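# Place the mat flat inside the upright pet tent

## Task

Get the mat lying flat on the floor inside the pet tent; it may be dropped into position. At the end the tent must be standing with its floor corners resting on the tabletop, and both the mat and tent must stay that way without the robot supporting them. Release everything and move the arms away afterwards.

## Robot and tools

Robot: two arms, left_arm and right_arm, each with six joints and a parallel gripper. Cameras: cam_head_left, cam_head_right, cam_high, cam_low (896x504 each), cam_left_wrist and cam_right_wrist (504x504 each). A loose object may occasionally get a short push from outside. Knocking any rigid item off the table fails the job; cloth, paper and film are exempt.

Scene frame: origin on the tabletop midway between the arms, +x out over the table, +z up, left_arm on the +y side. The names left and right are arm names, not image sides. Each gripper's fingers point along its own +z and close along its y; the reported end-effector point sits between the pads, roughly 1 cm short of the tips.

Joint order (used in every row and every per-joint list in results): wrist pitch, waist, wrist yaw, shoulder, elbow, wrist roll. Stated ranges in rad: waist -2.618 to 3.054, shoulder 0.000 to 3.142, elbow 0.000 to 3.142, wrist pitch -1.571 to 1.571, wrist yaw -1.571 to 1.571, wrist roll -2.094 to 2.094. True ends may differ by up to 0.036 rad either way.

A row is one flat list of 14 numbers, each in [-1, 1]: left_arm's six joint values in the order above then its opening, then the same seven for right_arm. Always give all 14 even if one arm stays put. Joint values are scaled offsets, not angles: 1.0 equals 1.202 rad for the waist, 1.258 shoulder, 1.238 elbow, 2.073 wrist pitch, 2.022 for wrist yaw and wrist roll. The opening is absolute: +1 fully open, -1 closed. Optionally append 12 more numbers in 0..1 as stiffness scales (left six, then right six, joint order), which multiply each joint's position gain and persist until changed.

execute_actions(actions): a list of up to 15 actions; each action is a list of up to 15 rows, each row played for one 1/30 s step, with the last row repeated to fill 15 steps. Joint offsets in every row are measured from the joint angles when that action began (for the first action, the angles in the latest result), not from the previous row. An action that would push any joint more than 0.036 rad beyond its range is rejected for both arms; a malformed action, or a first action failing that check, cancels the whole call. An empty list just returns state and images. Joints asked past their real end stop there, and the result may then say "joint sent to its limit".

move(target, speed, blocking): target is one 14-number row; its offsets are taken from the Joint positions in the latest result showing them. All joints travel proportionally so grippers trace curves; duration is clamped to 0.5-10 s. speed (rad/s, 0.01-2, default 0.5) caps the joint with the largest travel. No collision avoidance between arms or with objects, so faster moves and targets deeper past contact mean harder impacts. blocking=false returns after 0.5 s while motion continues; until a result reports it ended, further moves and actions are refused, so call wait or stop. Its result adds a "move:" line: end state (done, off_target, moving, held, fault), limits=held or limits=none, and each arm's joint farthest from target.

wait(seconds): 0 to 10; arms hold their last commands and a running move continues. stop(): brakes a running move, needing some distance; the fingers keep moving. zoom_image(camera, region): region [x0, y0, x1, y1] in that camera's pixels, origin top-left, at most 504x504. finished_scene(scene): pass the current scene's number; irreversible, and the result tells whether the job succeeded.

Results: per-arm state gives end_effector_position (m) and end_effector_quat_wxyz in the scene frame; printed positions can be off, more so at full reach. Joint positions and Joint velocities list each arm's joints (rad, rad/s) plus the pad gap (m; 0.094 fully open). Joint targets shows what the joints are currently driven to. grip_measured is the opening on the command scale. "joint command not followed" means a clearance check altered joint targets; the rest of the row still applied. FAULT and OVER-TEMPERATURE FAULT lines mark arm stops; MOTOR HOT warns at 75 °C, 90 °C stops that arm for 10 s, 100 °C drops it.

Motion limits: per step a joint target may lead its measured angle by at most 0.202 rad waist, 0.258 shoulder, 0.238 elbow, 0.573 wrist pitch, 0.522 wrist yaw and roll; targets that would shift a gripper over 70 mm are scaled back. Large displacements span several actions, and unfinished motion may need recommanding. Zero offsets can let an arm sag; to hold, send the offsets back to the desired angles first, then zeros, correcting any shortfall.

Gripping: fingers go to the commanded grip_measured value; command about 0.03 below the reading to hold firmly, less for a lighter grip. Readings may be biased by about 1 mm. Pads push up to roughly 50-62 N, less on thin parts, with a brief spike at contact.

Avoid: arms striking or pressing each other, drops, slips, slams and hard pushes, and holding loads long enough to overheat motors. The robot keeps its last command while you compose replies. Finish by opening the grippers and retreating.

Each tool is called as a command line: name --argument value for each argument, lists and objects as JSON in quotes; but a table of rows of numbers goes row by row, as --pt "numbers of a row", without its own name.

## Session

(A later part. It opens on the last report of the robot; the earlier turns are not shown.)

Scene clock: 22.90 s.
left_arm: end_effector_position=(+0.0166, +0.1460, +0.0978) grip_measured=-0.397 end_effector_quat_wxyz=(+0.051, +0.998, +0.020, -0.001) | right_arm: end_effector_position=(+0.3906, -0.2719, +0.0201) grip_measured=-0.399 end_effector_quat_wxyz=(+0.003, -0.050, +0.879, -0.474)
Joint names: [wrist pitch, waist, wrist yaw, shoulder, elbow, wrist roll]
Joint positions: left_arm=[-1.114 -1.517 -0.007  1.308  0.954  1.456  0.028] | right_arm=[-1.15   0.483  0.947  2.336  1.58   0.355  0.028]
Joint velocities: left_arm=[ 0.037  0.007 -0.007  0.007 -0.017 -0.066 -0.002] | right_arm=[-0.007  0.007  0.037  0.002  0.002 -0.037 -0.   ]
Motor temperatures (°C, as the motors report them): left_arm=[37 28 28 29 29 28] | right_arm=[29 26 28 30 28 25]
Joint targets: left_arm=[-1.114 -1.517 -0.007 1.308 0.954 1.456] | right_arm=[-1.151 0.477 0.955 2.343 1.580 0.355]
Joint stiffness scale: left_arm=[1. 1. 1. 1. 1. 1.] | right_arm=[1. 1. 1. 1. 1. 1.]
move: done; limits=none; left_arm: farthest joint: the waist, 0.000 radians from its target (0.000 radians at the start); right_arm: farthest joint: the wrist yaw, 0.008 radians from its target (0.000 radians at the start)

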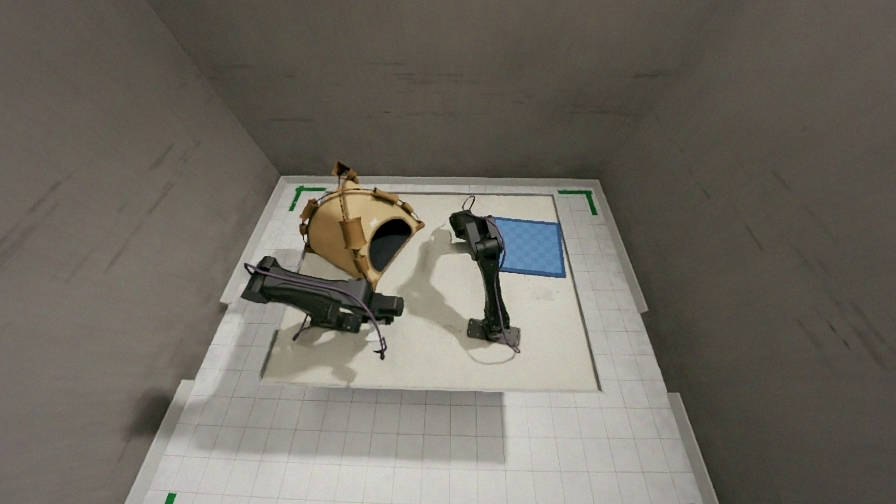

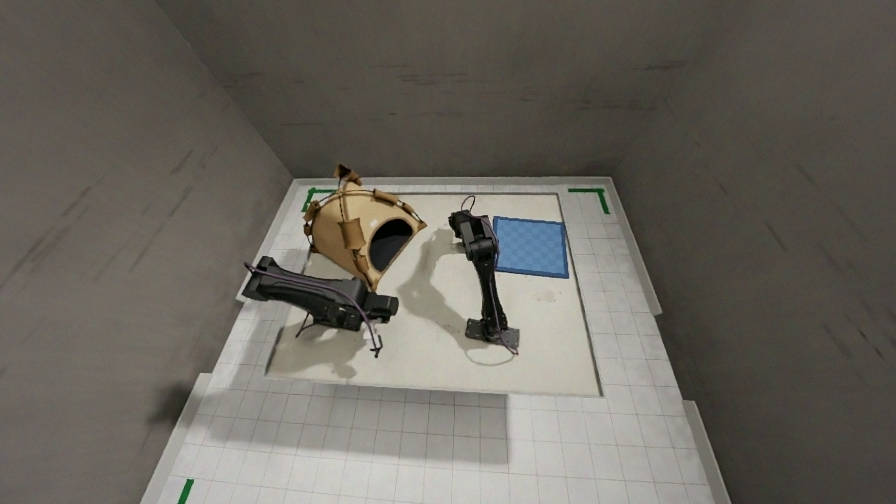

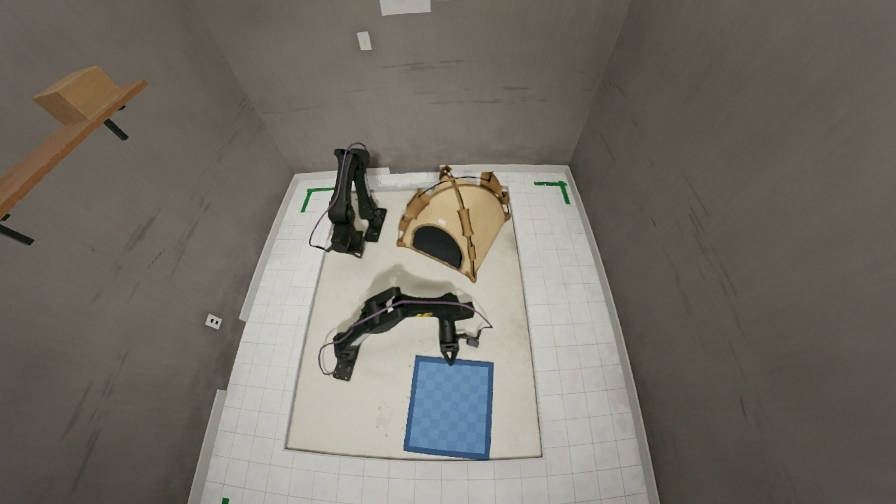

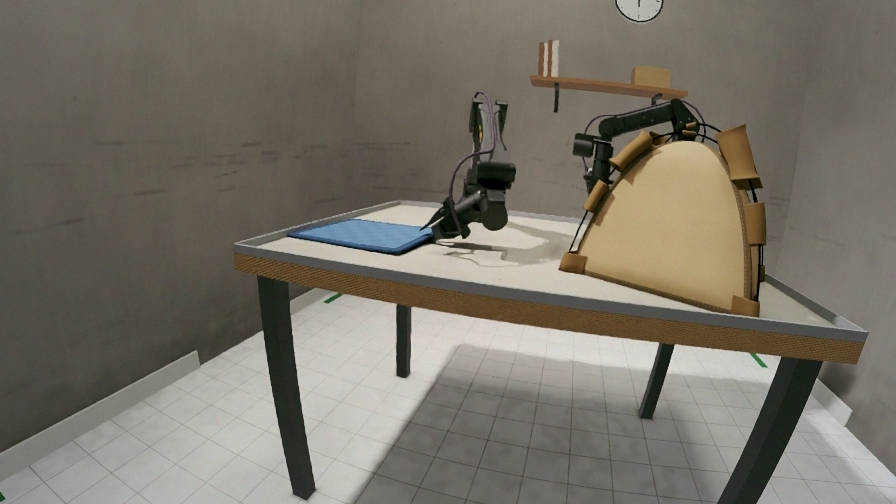

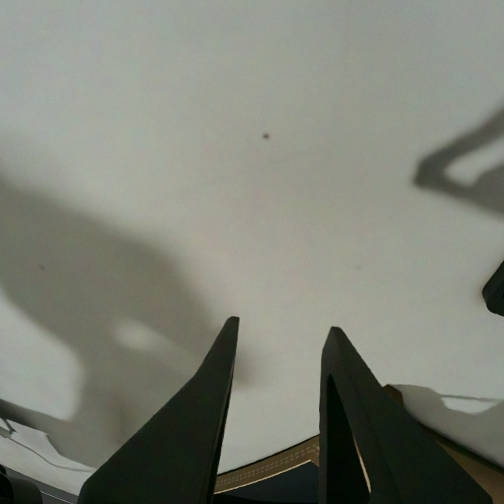

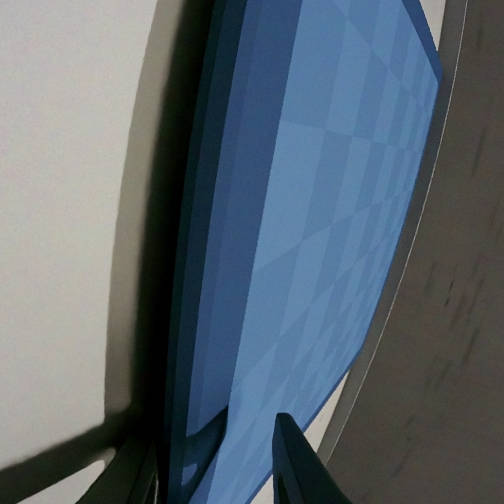

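move --target '[0,0,0,0,0,0,-0.4, 0,-0.105,0.004,0.005,0,0,-0.4]' --speed 0.1

Scene clock: 24.70 s.
left_arm: end_effector_position=(+0.0166, +0.1460, +0.0978) grip_measured=-0.397 end_effector_quat_wxyz=(+0.051, +0.998, +0.020, -0.001) | right_arm: end_effector_position=(+0.3842, -0.3172, +0.0199) grip_measured=-0.399 end_effector_quat_wxyz=(-0.025, +0.002, +0.881, -0.472)
Joint names: [wrist pitch, waist, wrist yaw, shoulder, elbow, wrist roll]
Joint positions: left_arm=[-1.114 -1.517 -0.007  1.308  0.954  1.456  0.028] | right_arm=[-1.15   0.366  0.946  2.336  1.58   0.355  0.028]
Joint velocities: left_arm=[-0.095  0.002 -0.007  0.007 -0.012  0.051 -0.001] | right_arm=[-0.037  0.002 -0.007  0.007  0.012 -0.081  0.001]
Motor temperatures (°C, as the motors report them): left_arm=[37 28 28 29 29 28] | right_arm=[29 26 28 30 28 25]
Joint targets: left_arm=[-1.114 -1.517 -0.007 1.308 0.954 1.456] | right_arm=[-1.150 0.357 0.955 2.343 1.580 0.355]
Joint stiffness scale: left_arm=[1. 1. 1. 1. 1. 1.] | right_arm=[1. 1. 1. 1. 1. 1.]
move: done; limits=none; left_arm: farthest joint: the waist, 0.000 radians from its target (0.000 radians at the start); right_arm: farthest joint: the waist, 0.009 radians from its target (0.126 radians at the start)

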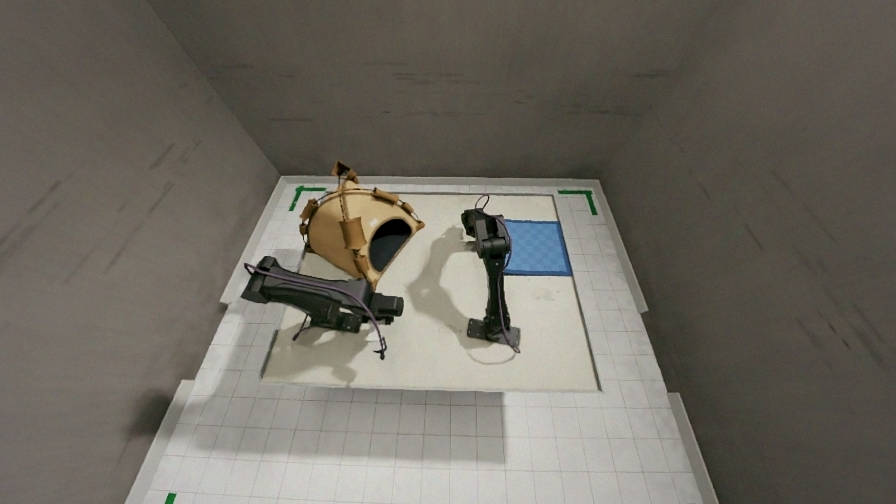

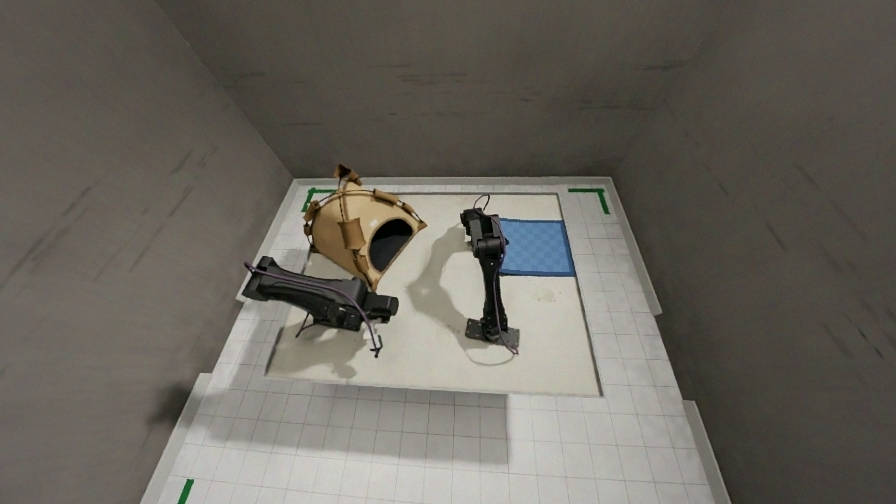

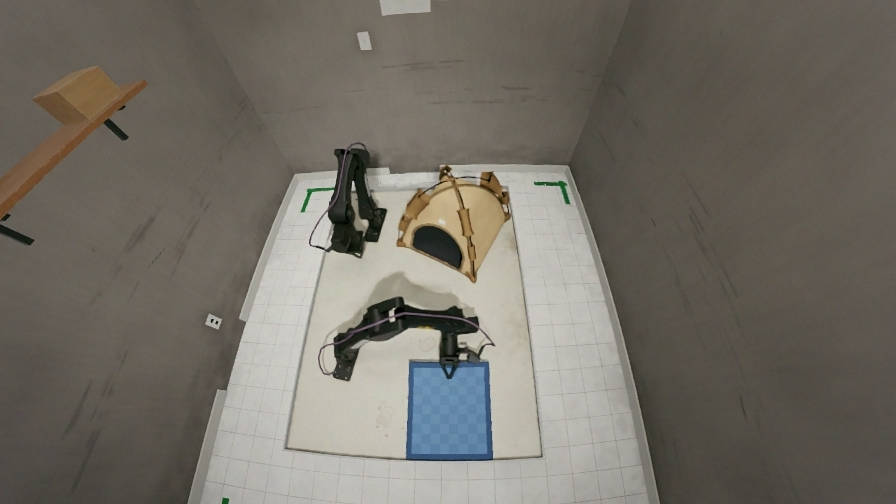

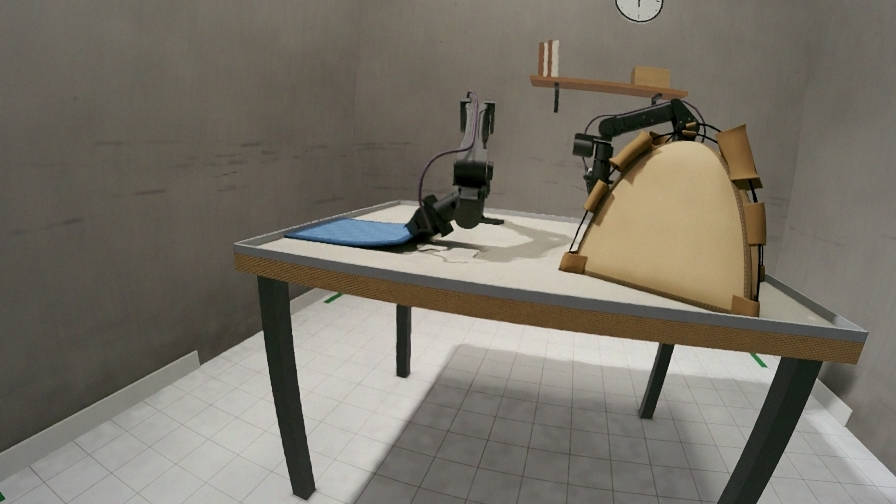

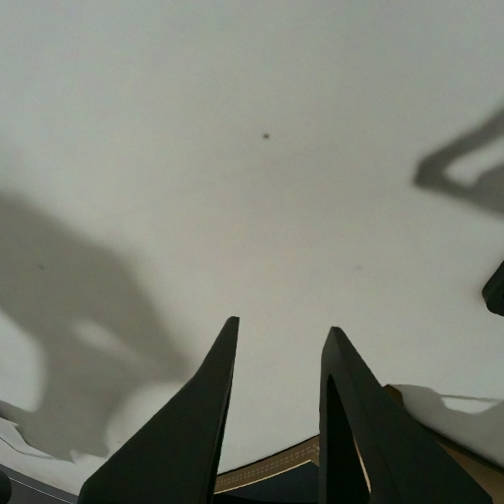

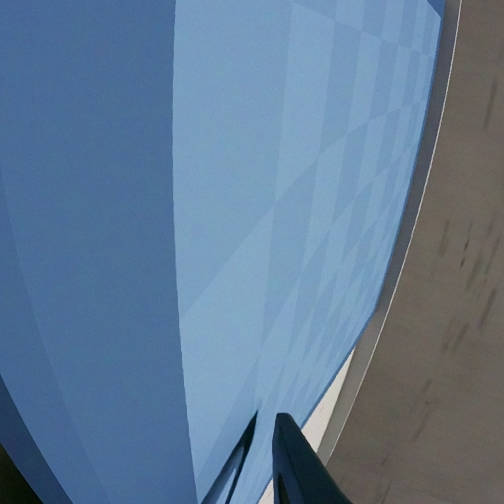

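execute_actions --actions '[[[0,0,0,0,0,0,-0.4,0,0,0.01,-0.01,0,0,-0.915]],[[0,0,0,0,0,0,-0.4,0,0,0.01,0,0,0,-0.915]]]'

move --target '[0,0,0,0,0,0,-0.4, -0.19,0.05,0.015,-0.37,0.16,-0.1,-0.915]' --speed 0.3

Scene clock: 27.00 s.
left_arm: end_effector_position=(+0.0166, +0.1460, +0.0978) grip_measured=-0.397 end_effector_quat_wxyz=(+0.051, +0.998, +0.020, -0.001) | right_arm: end_effector_position=(+0.3844, -0.3174, +0.0203) grip_measured=-0.889 end_effector_quat_wxyz=(-0.025, +0.002, +0.880, -0.474)
Joint names: [wrist pitch, waist, wrist yaw, shoulder, elbow, wrist roll]
Joint positions: left_arm=[-1.114 -1.517 -0.007  1.308  0.954  1.456  0.028] | right_arm=[-1.15   0.366  0.949  2.336  1.58   0.355  0.005]
Joint velocities: left_arm=[-0.007 -0.017 -0.066 -0.012 -0.012 -0.066  0.   ] | right_arm=[-0.051 -0.002 -0.007 -0.017 -0.007  0.037 -0.001]
Motor temperatures (°C, as the motors report them): left_arm=[37 28 28 29 29 28] | right_arm=[29 26 28 30 28 25]
Joint targets: left_arm=[-1.114 -1.517 -0.007 1.308 0.954 1.456] | right_arm=[-1.150 0.366 0.968 2.336 1.580 0.355]
Joint stiffness scale: left_arm=[1. 1. 1. 1. 1. 1.] | right_arm=[1. 1. 1. 1. 1. 1.]

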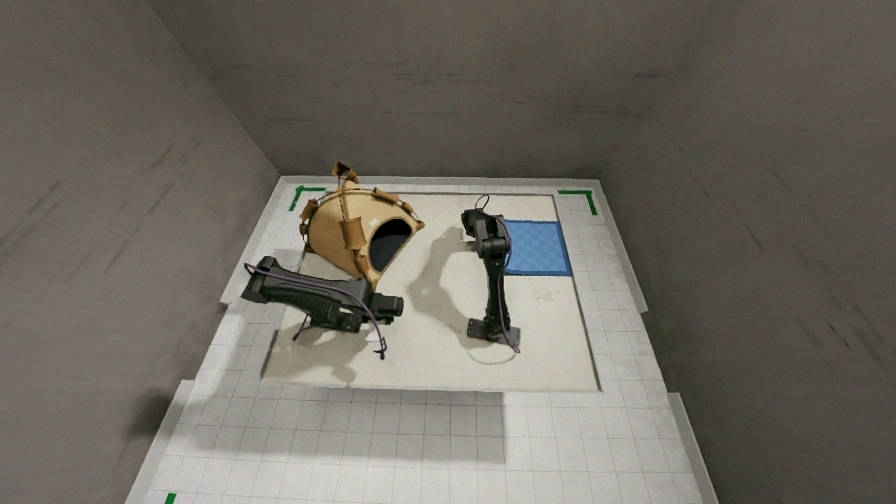

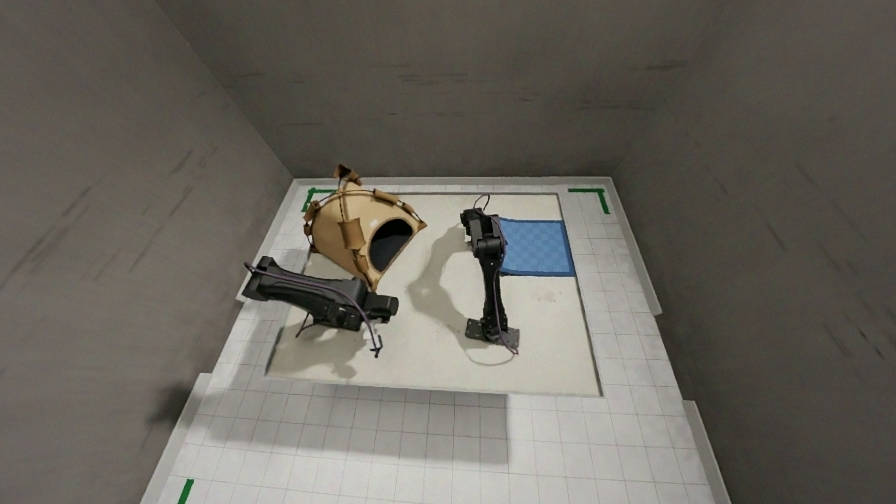

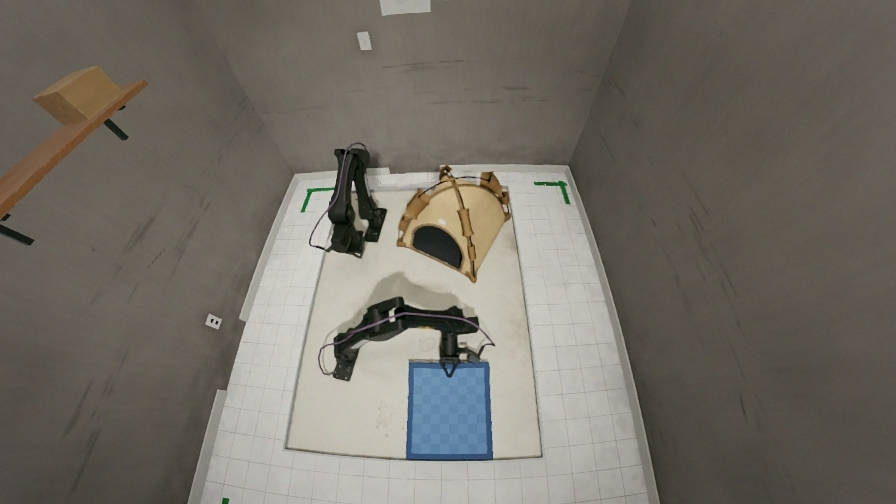

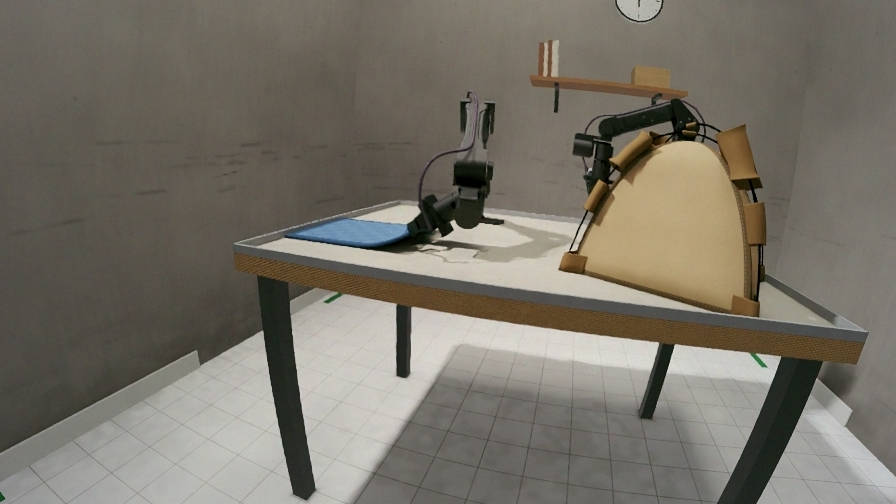

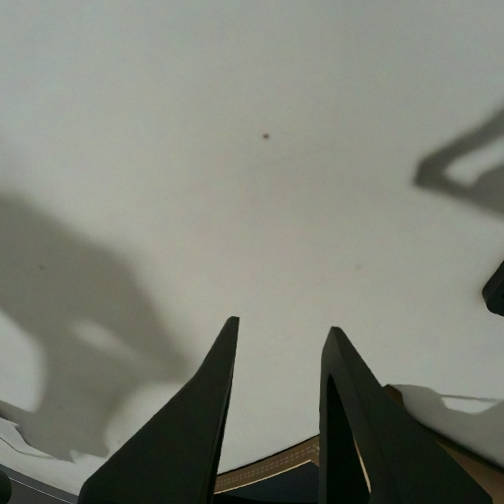

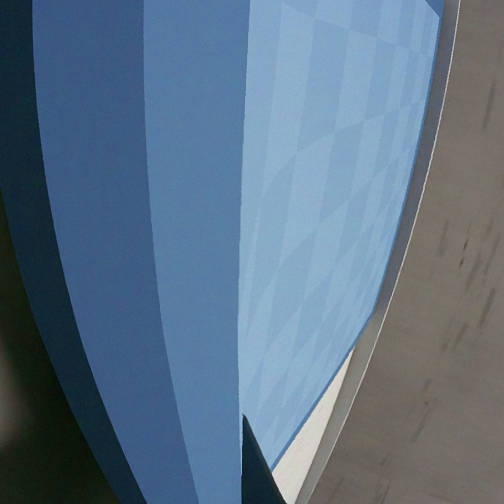

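Scene clock: 29.17 s.
left_arm: end_effector_position=(+0.0166, +0.1460, +0.0978) grip_measured=-0.397 end_effector_quat_wxyz=(+0.051, +0.998, +0.020, -0.001) | right_arm: end_effector_position=(+0.3600, -0.3043, +0.2197) grip_measured=-0.889 end_effector_quat_wxyz=(+0.040, -0.057, +0.887, -0.457)
Joint names: [wrist pitch, waist, wrist yaw, shoulder, elbow, wrist roll]
Joint positions: left_arm=[-1.114 -1.517 -0.007  1.308  0.954  1.456  0.028] | right_arm=[-1.532  0.417  0.948  1.895  1.749  0.155  0.005]
Joint velocities: left_arm=[-0.007 -0.012 -0.007  0.012  0.012 -0.022 -0.   ] | right_arm=[-0.007 -0.002  0.007  0.022  0.002  0.037 -0.001]
Motor temperatures (°C, as the motors report them): left_arm=[36 28 28 28 29 28] | right_arm=[29 26 28 30 28 25]
Joint targets: left_arm=[-1.114 -1.517 -0.007 1.308 0.954 1.456] | right_arm=[-1.544 0.426 0.979 1.871 1.779 0.153]
Joint stiffness scale: left_arm=[1. 1. 1. 1. 1. 1.] | right_arm=[1. 1. 1. 1. 1. 1.]
move: off_target (right_arm); limits=none; left_arm: farthest joint: the waist, 0.000 radians from its target (0.000 radians at the start); right_arm: farthest joint: the wrist yaw, 0.031 radians from its target (0.031 radians at the start)

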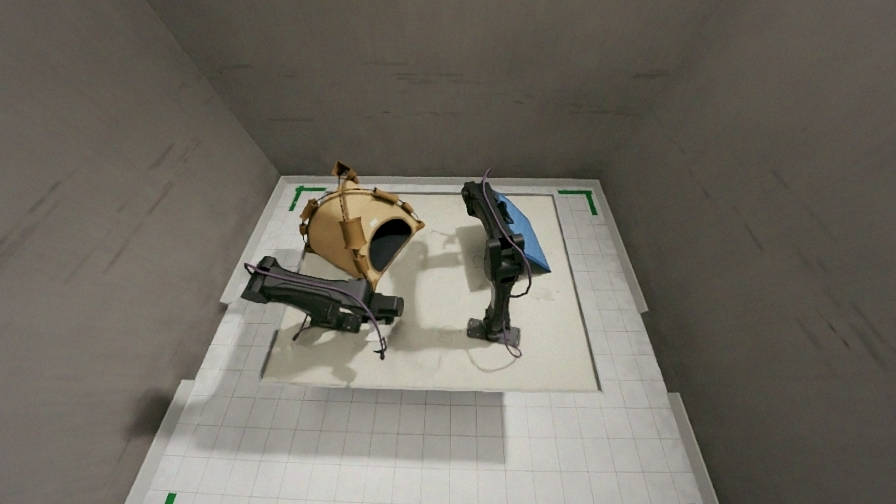

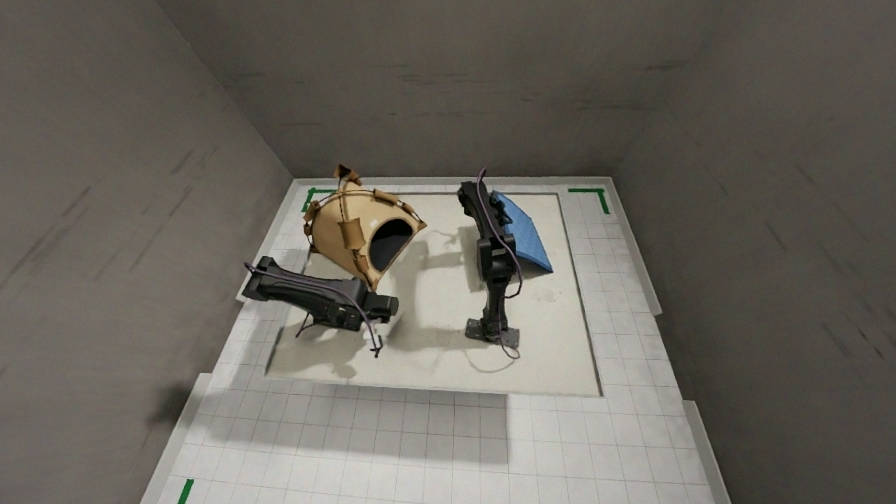

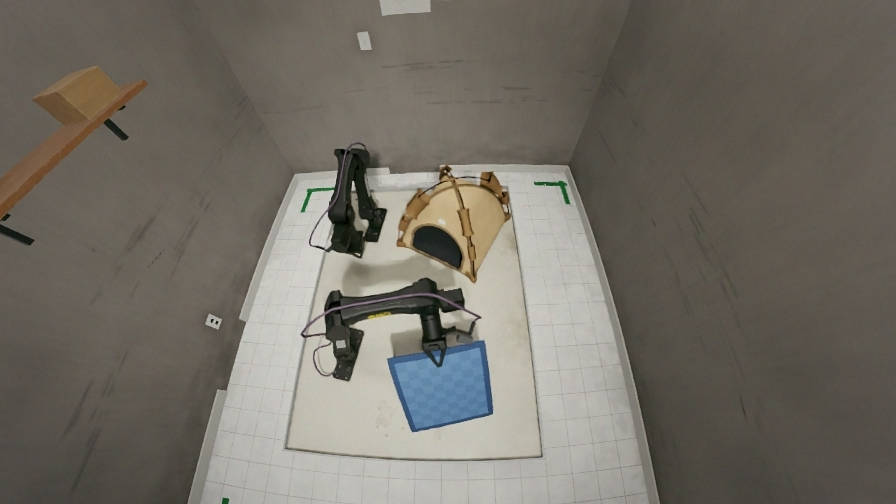

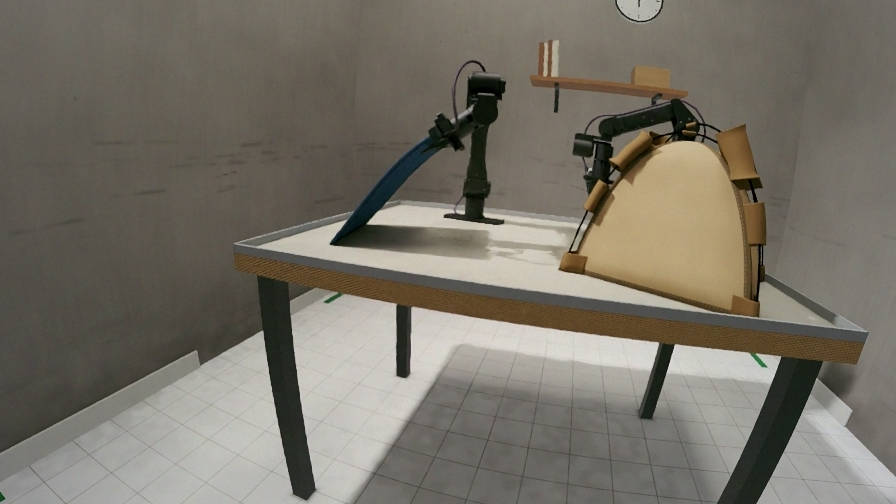

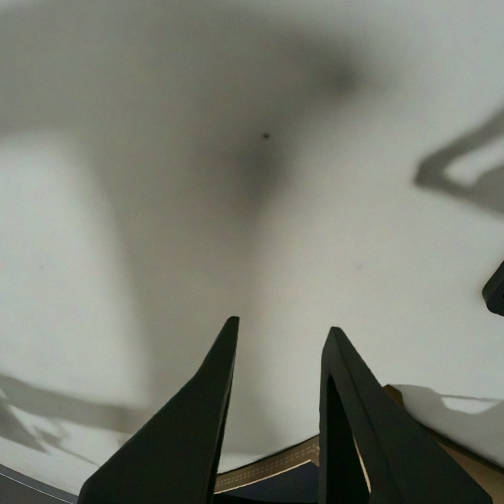

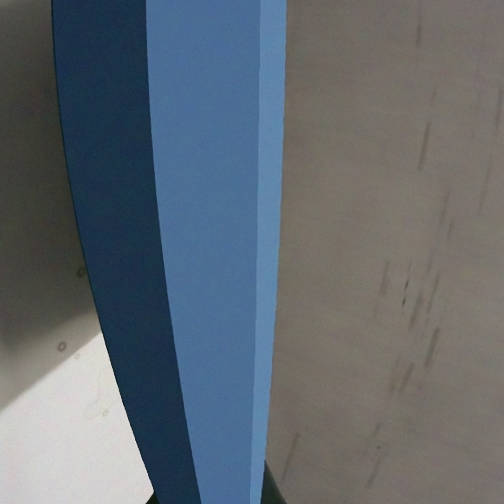

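move --target '[0,0,0,0,0,0,-0.4, 0.27,0.1,-0.09,-0.57,-0.28,-0.47,-0.915]' --speed 0.5

Scene clock: 32.57 s.
left_arm: end_effector_position=(+0.0166, +0.1460, +0.0978) grip_measured=-0.397 end_effector_quat_wxyz=(+0.051, +0.998, +0.020, -0.001) | right_arm: end_effector_position=(+0.3142, -0.2589, +0.3331) grip_measured=-0.889 end_effector_quat_wxyz=(+0.265, -0.342, +0.801, -0.414)
Joint names: [wrist pitch, waist, wrist yaw, shoulder, elbow, wrist roll]
Joint positions: left_arm=[-1.114 -1.517 -0.007  1.308  0.954  1.456  0.028] | right_arm=[-1.008  0.527  0.761  1.199  1.413 -0.793  0.005]
Joint velocities: left_arm=[-0.007  0.012 -0.007 -0.002 -0.002 -0.022  0.   ] | right_arm=[-0.007 -0.012  0.007  0.002 -0.002 -0.022  0.   ]
Motor temperatures (°C, as the motors report them): left_arm=[36 28 28 28 30 28] | right_arm=[29 26 28 30 28 25]
Joint targets: left_arm=[-1.114 -1.517 -0.007 1.308 0.954 1.456] | right_arm=[-0.973 0.537 0.766 1.177 1.403 -0.795]
Joint stiffness scale: left_arm=[1. 1. 1. 1. 1. 1.] | right_arm=[1. 1. 1. 1. 1. 1.]
move: off_target (right_arm); limits=none; left_arm: farthest joint: the waist, 0.000 radians from its target (0.000 radians at the start); right_arm: farthest joint: the wrist pitch, 0.036 radians from its target (0.561 radians at the start)

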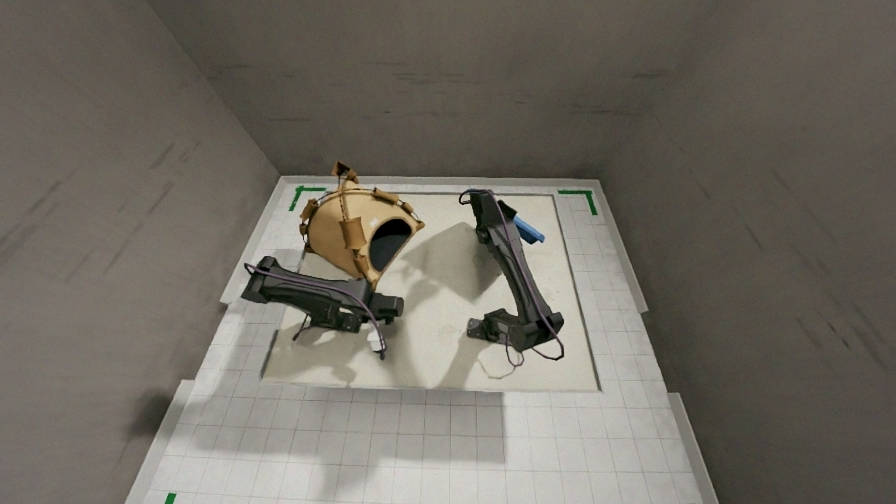

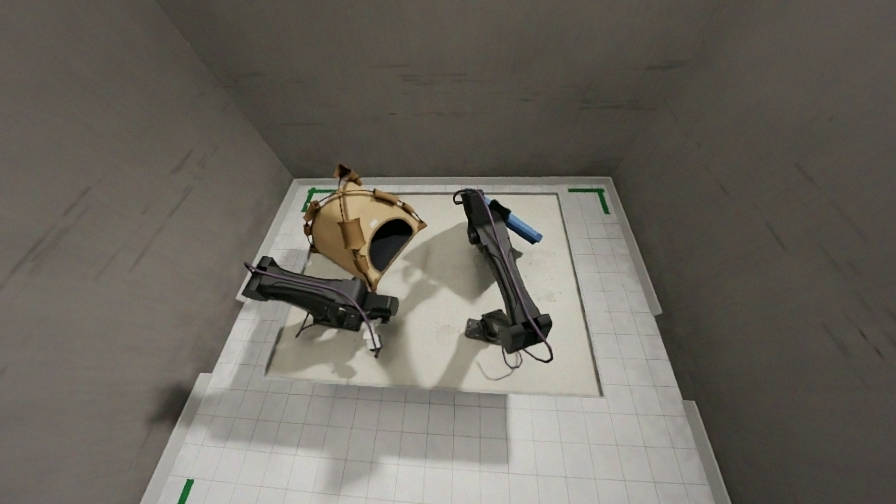

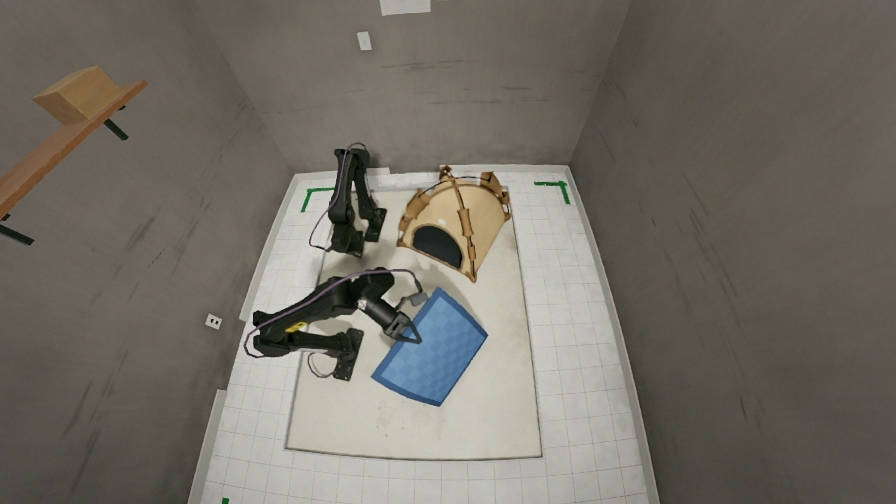

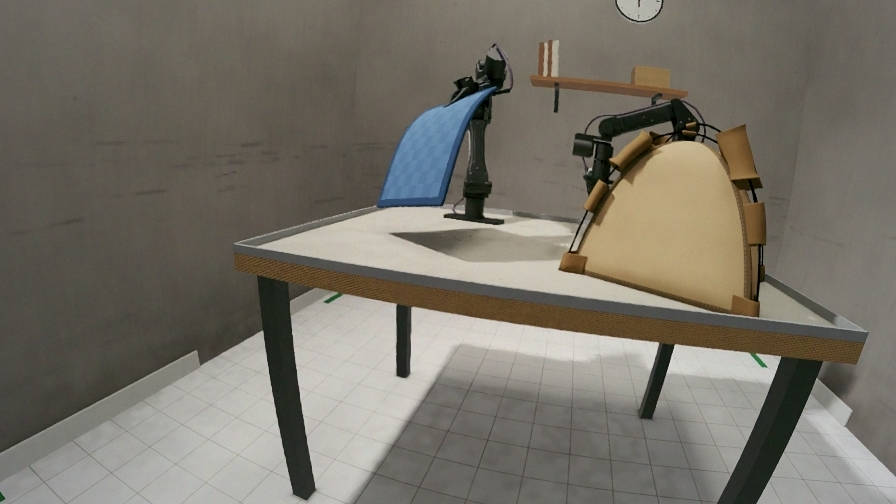

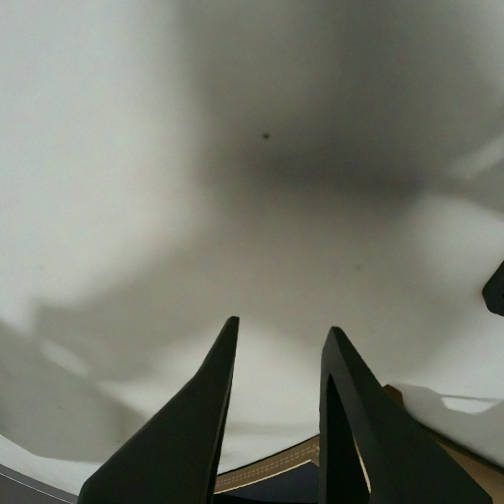

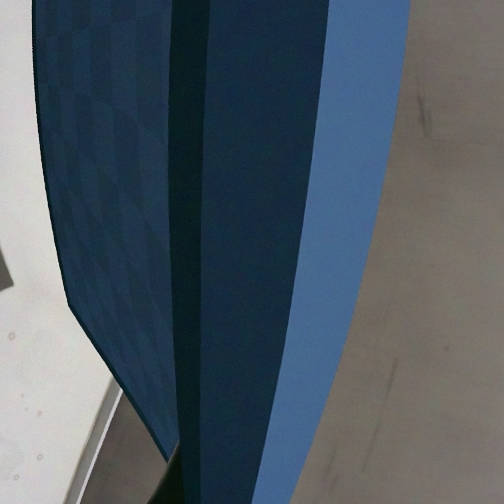

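move --target '[0,0,0,0,0,0,-0.4, 0.46,0.464,-0.381,-0.914,-0.964,-0.385,-0.915]' --speed 0.5

Scene clock: 36.93 s.
left_arm: end_effector_position=(+0.0166, +0.1460, +0.0978) grip_measured=-0.397 end_effector_quat_wxyz=(+0.051, +0.998, +0.020, -0.001) | right_arm: end_effector_position=(+0.1497, -0.0546, +0.2449) grip_measured=-0.889 end_effector_quat_wxyz=(+0.682, -0.650, +0.231, -0.242)
Joint names: [wrist pitch, waist, wrist yaw, shoulder, elbow, wrist roll]
Joint positions: left_arm=[-1.114 -1.517 -0.007  1.308  0.954  1.456  0.028] | right_arm=[-0.1    1.075 -0.002  0.073  0.221 -1.571  0.005]
Joint velocities: left_arm=[-0.007 -0.012 -0.037  0.002 -0.002 -0.066  0.   ] | right_arm=[ 0.007 -0.012  0.022  0.002  0.012 -0.022 -0.   ]
Motor temperatures (°C, as the motors report them): left_arm=[36 28 28 28 30 28] | right_arm=[30 26 28 30 28 25]
Joint targets: left_arm=[-1.114 -1.517 -0.007 1.308 0.954 1.456] | right_arm=[-0.054 1.084 -0.010 0.049 0.220 -1.572]
Joint stiffness scale: left_arm=[1. 1. 1. 1. 1. 1.] | right_arm=[1. 1. 1. 1. 1. 1.]
move: off_target (right_arm); limits=none; left_arm: farthest joint: the waist, 0.000 radians from its target (0.000 radians at the start); right_arm: farthest joint: the wrist pitch, 0.046 radians from its target (0.953 radians at the start)

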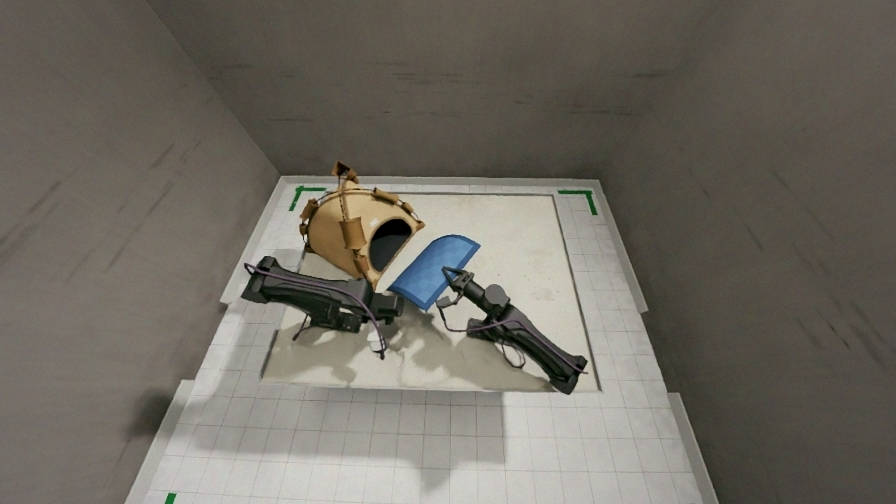

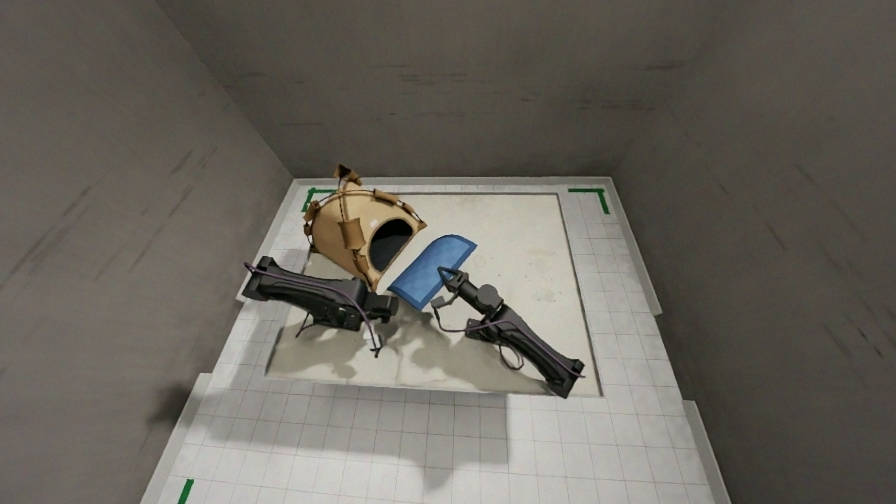

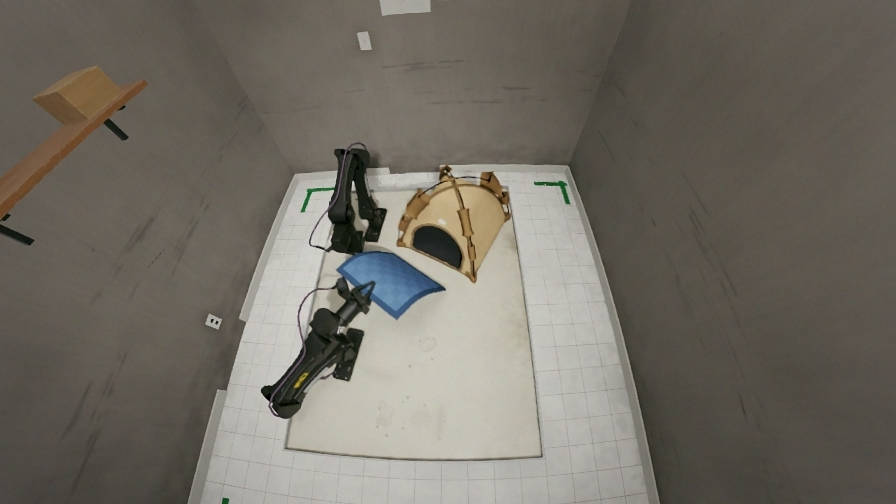

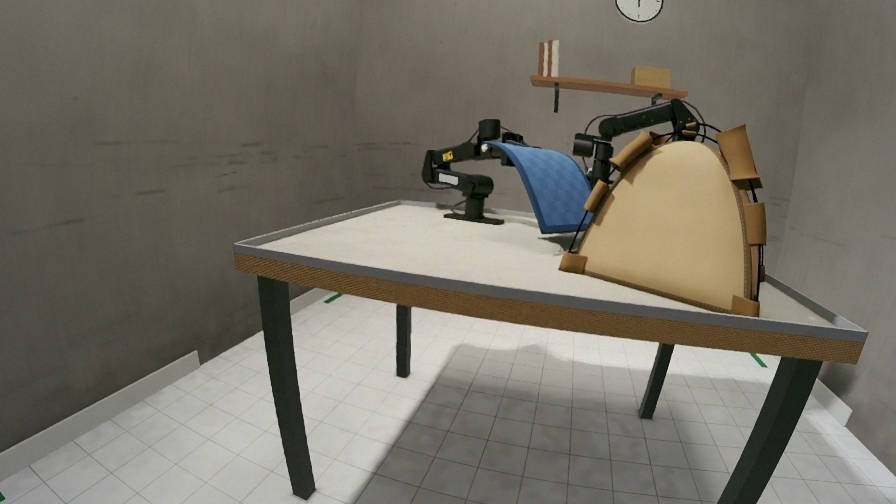

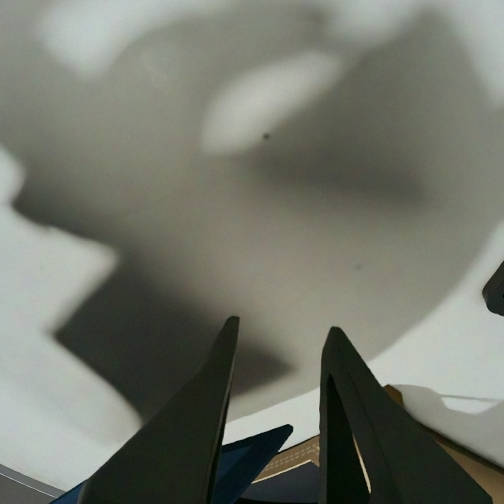

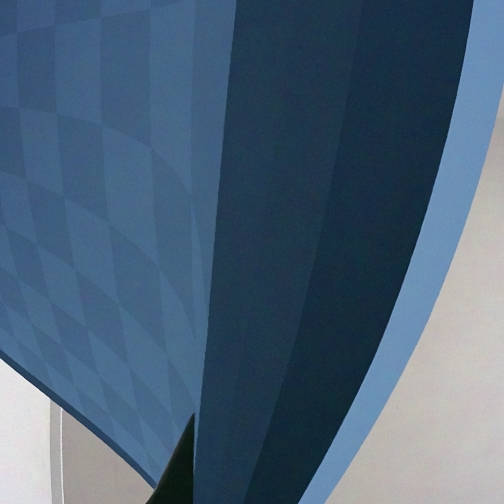

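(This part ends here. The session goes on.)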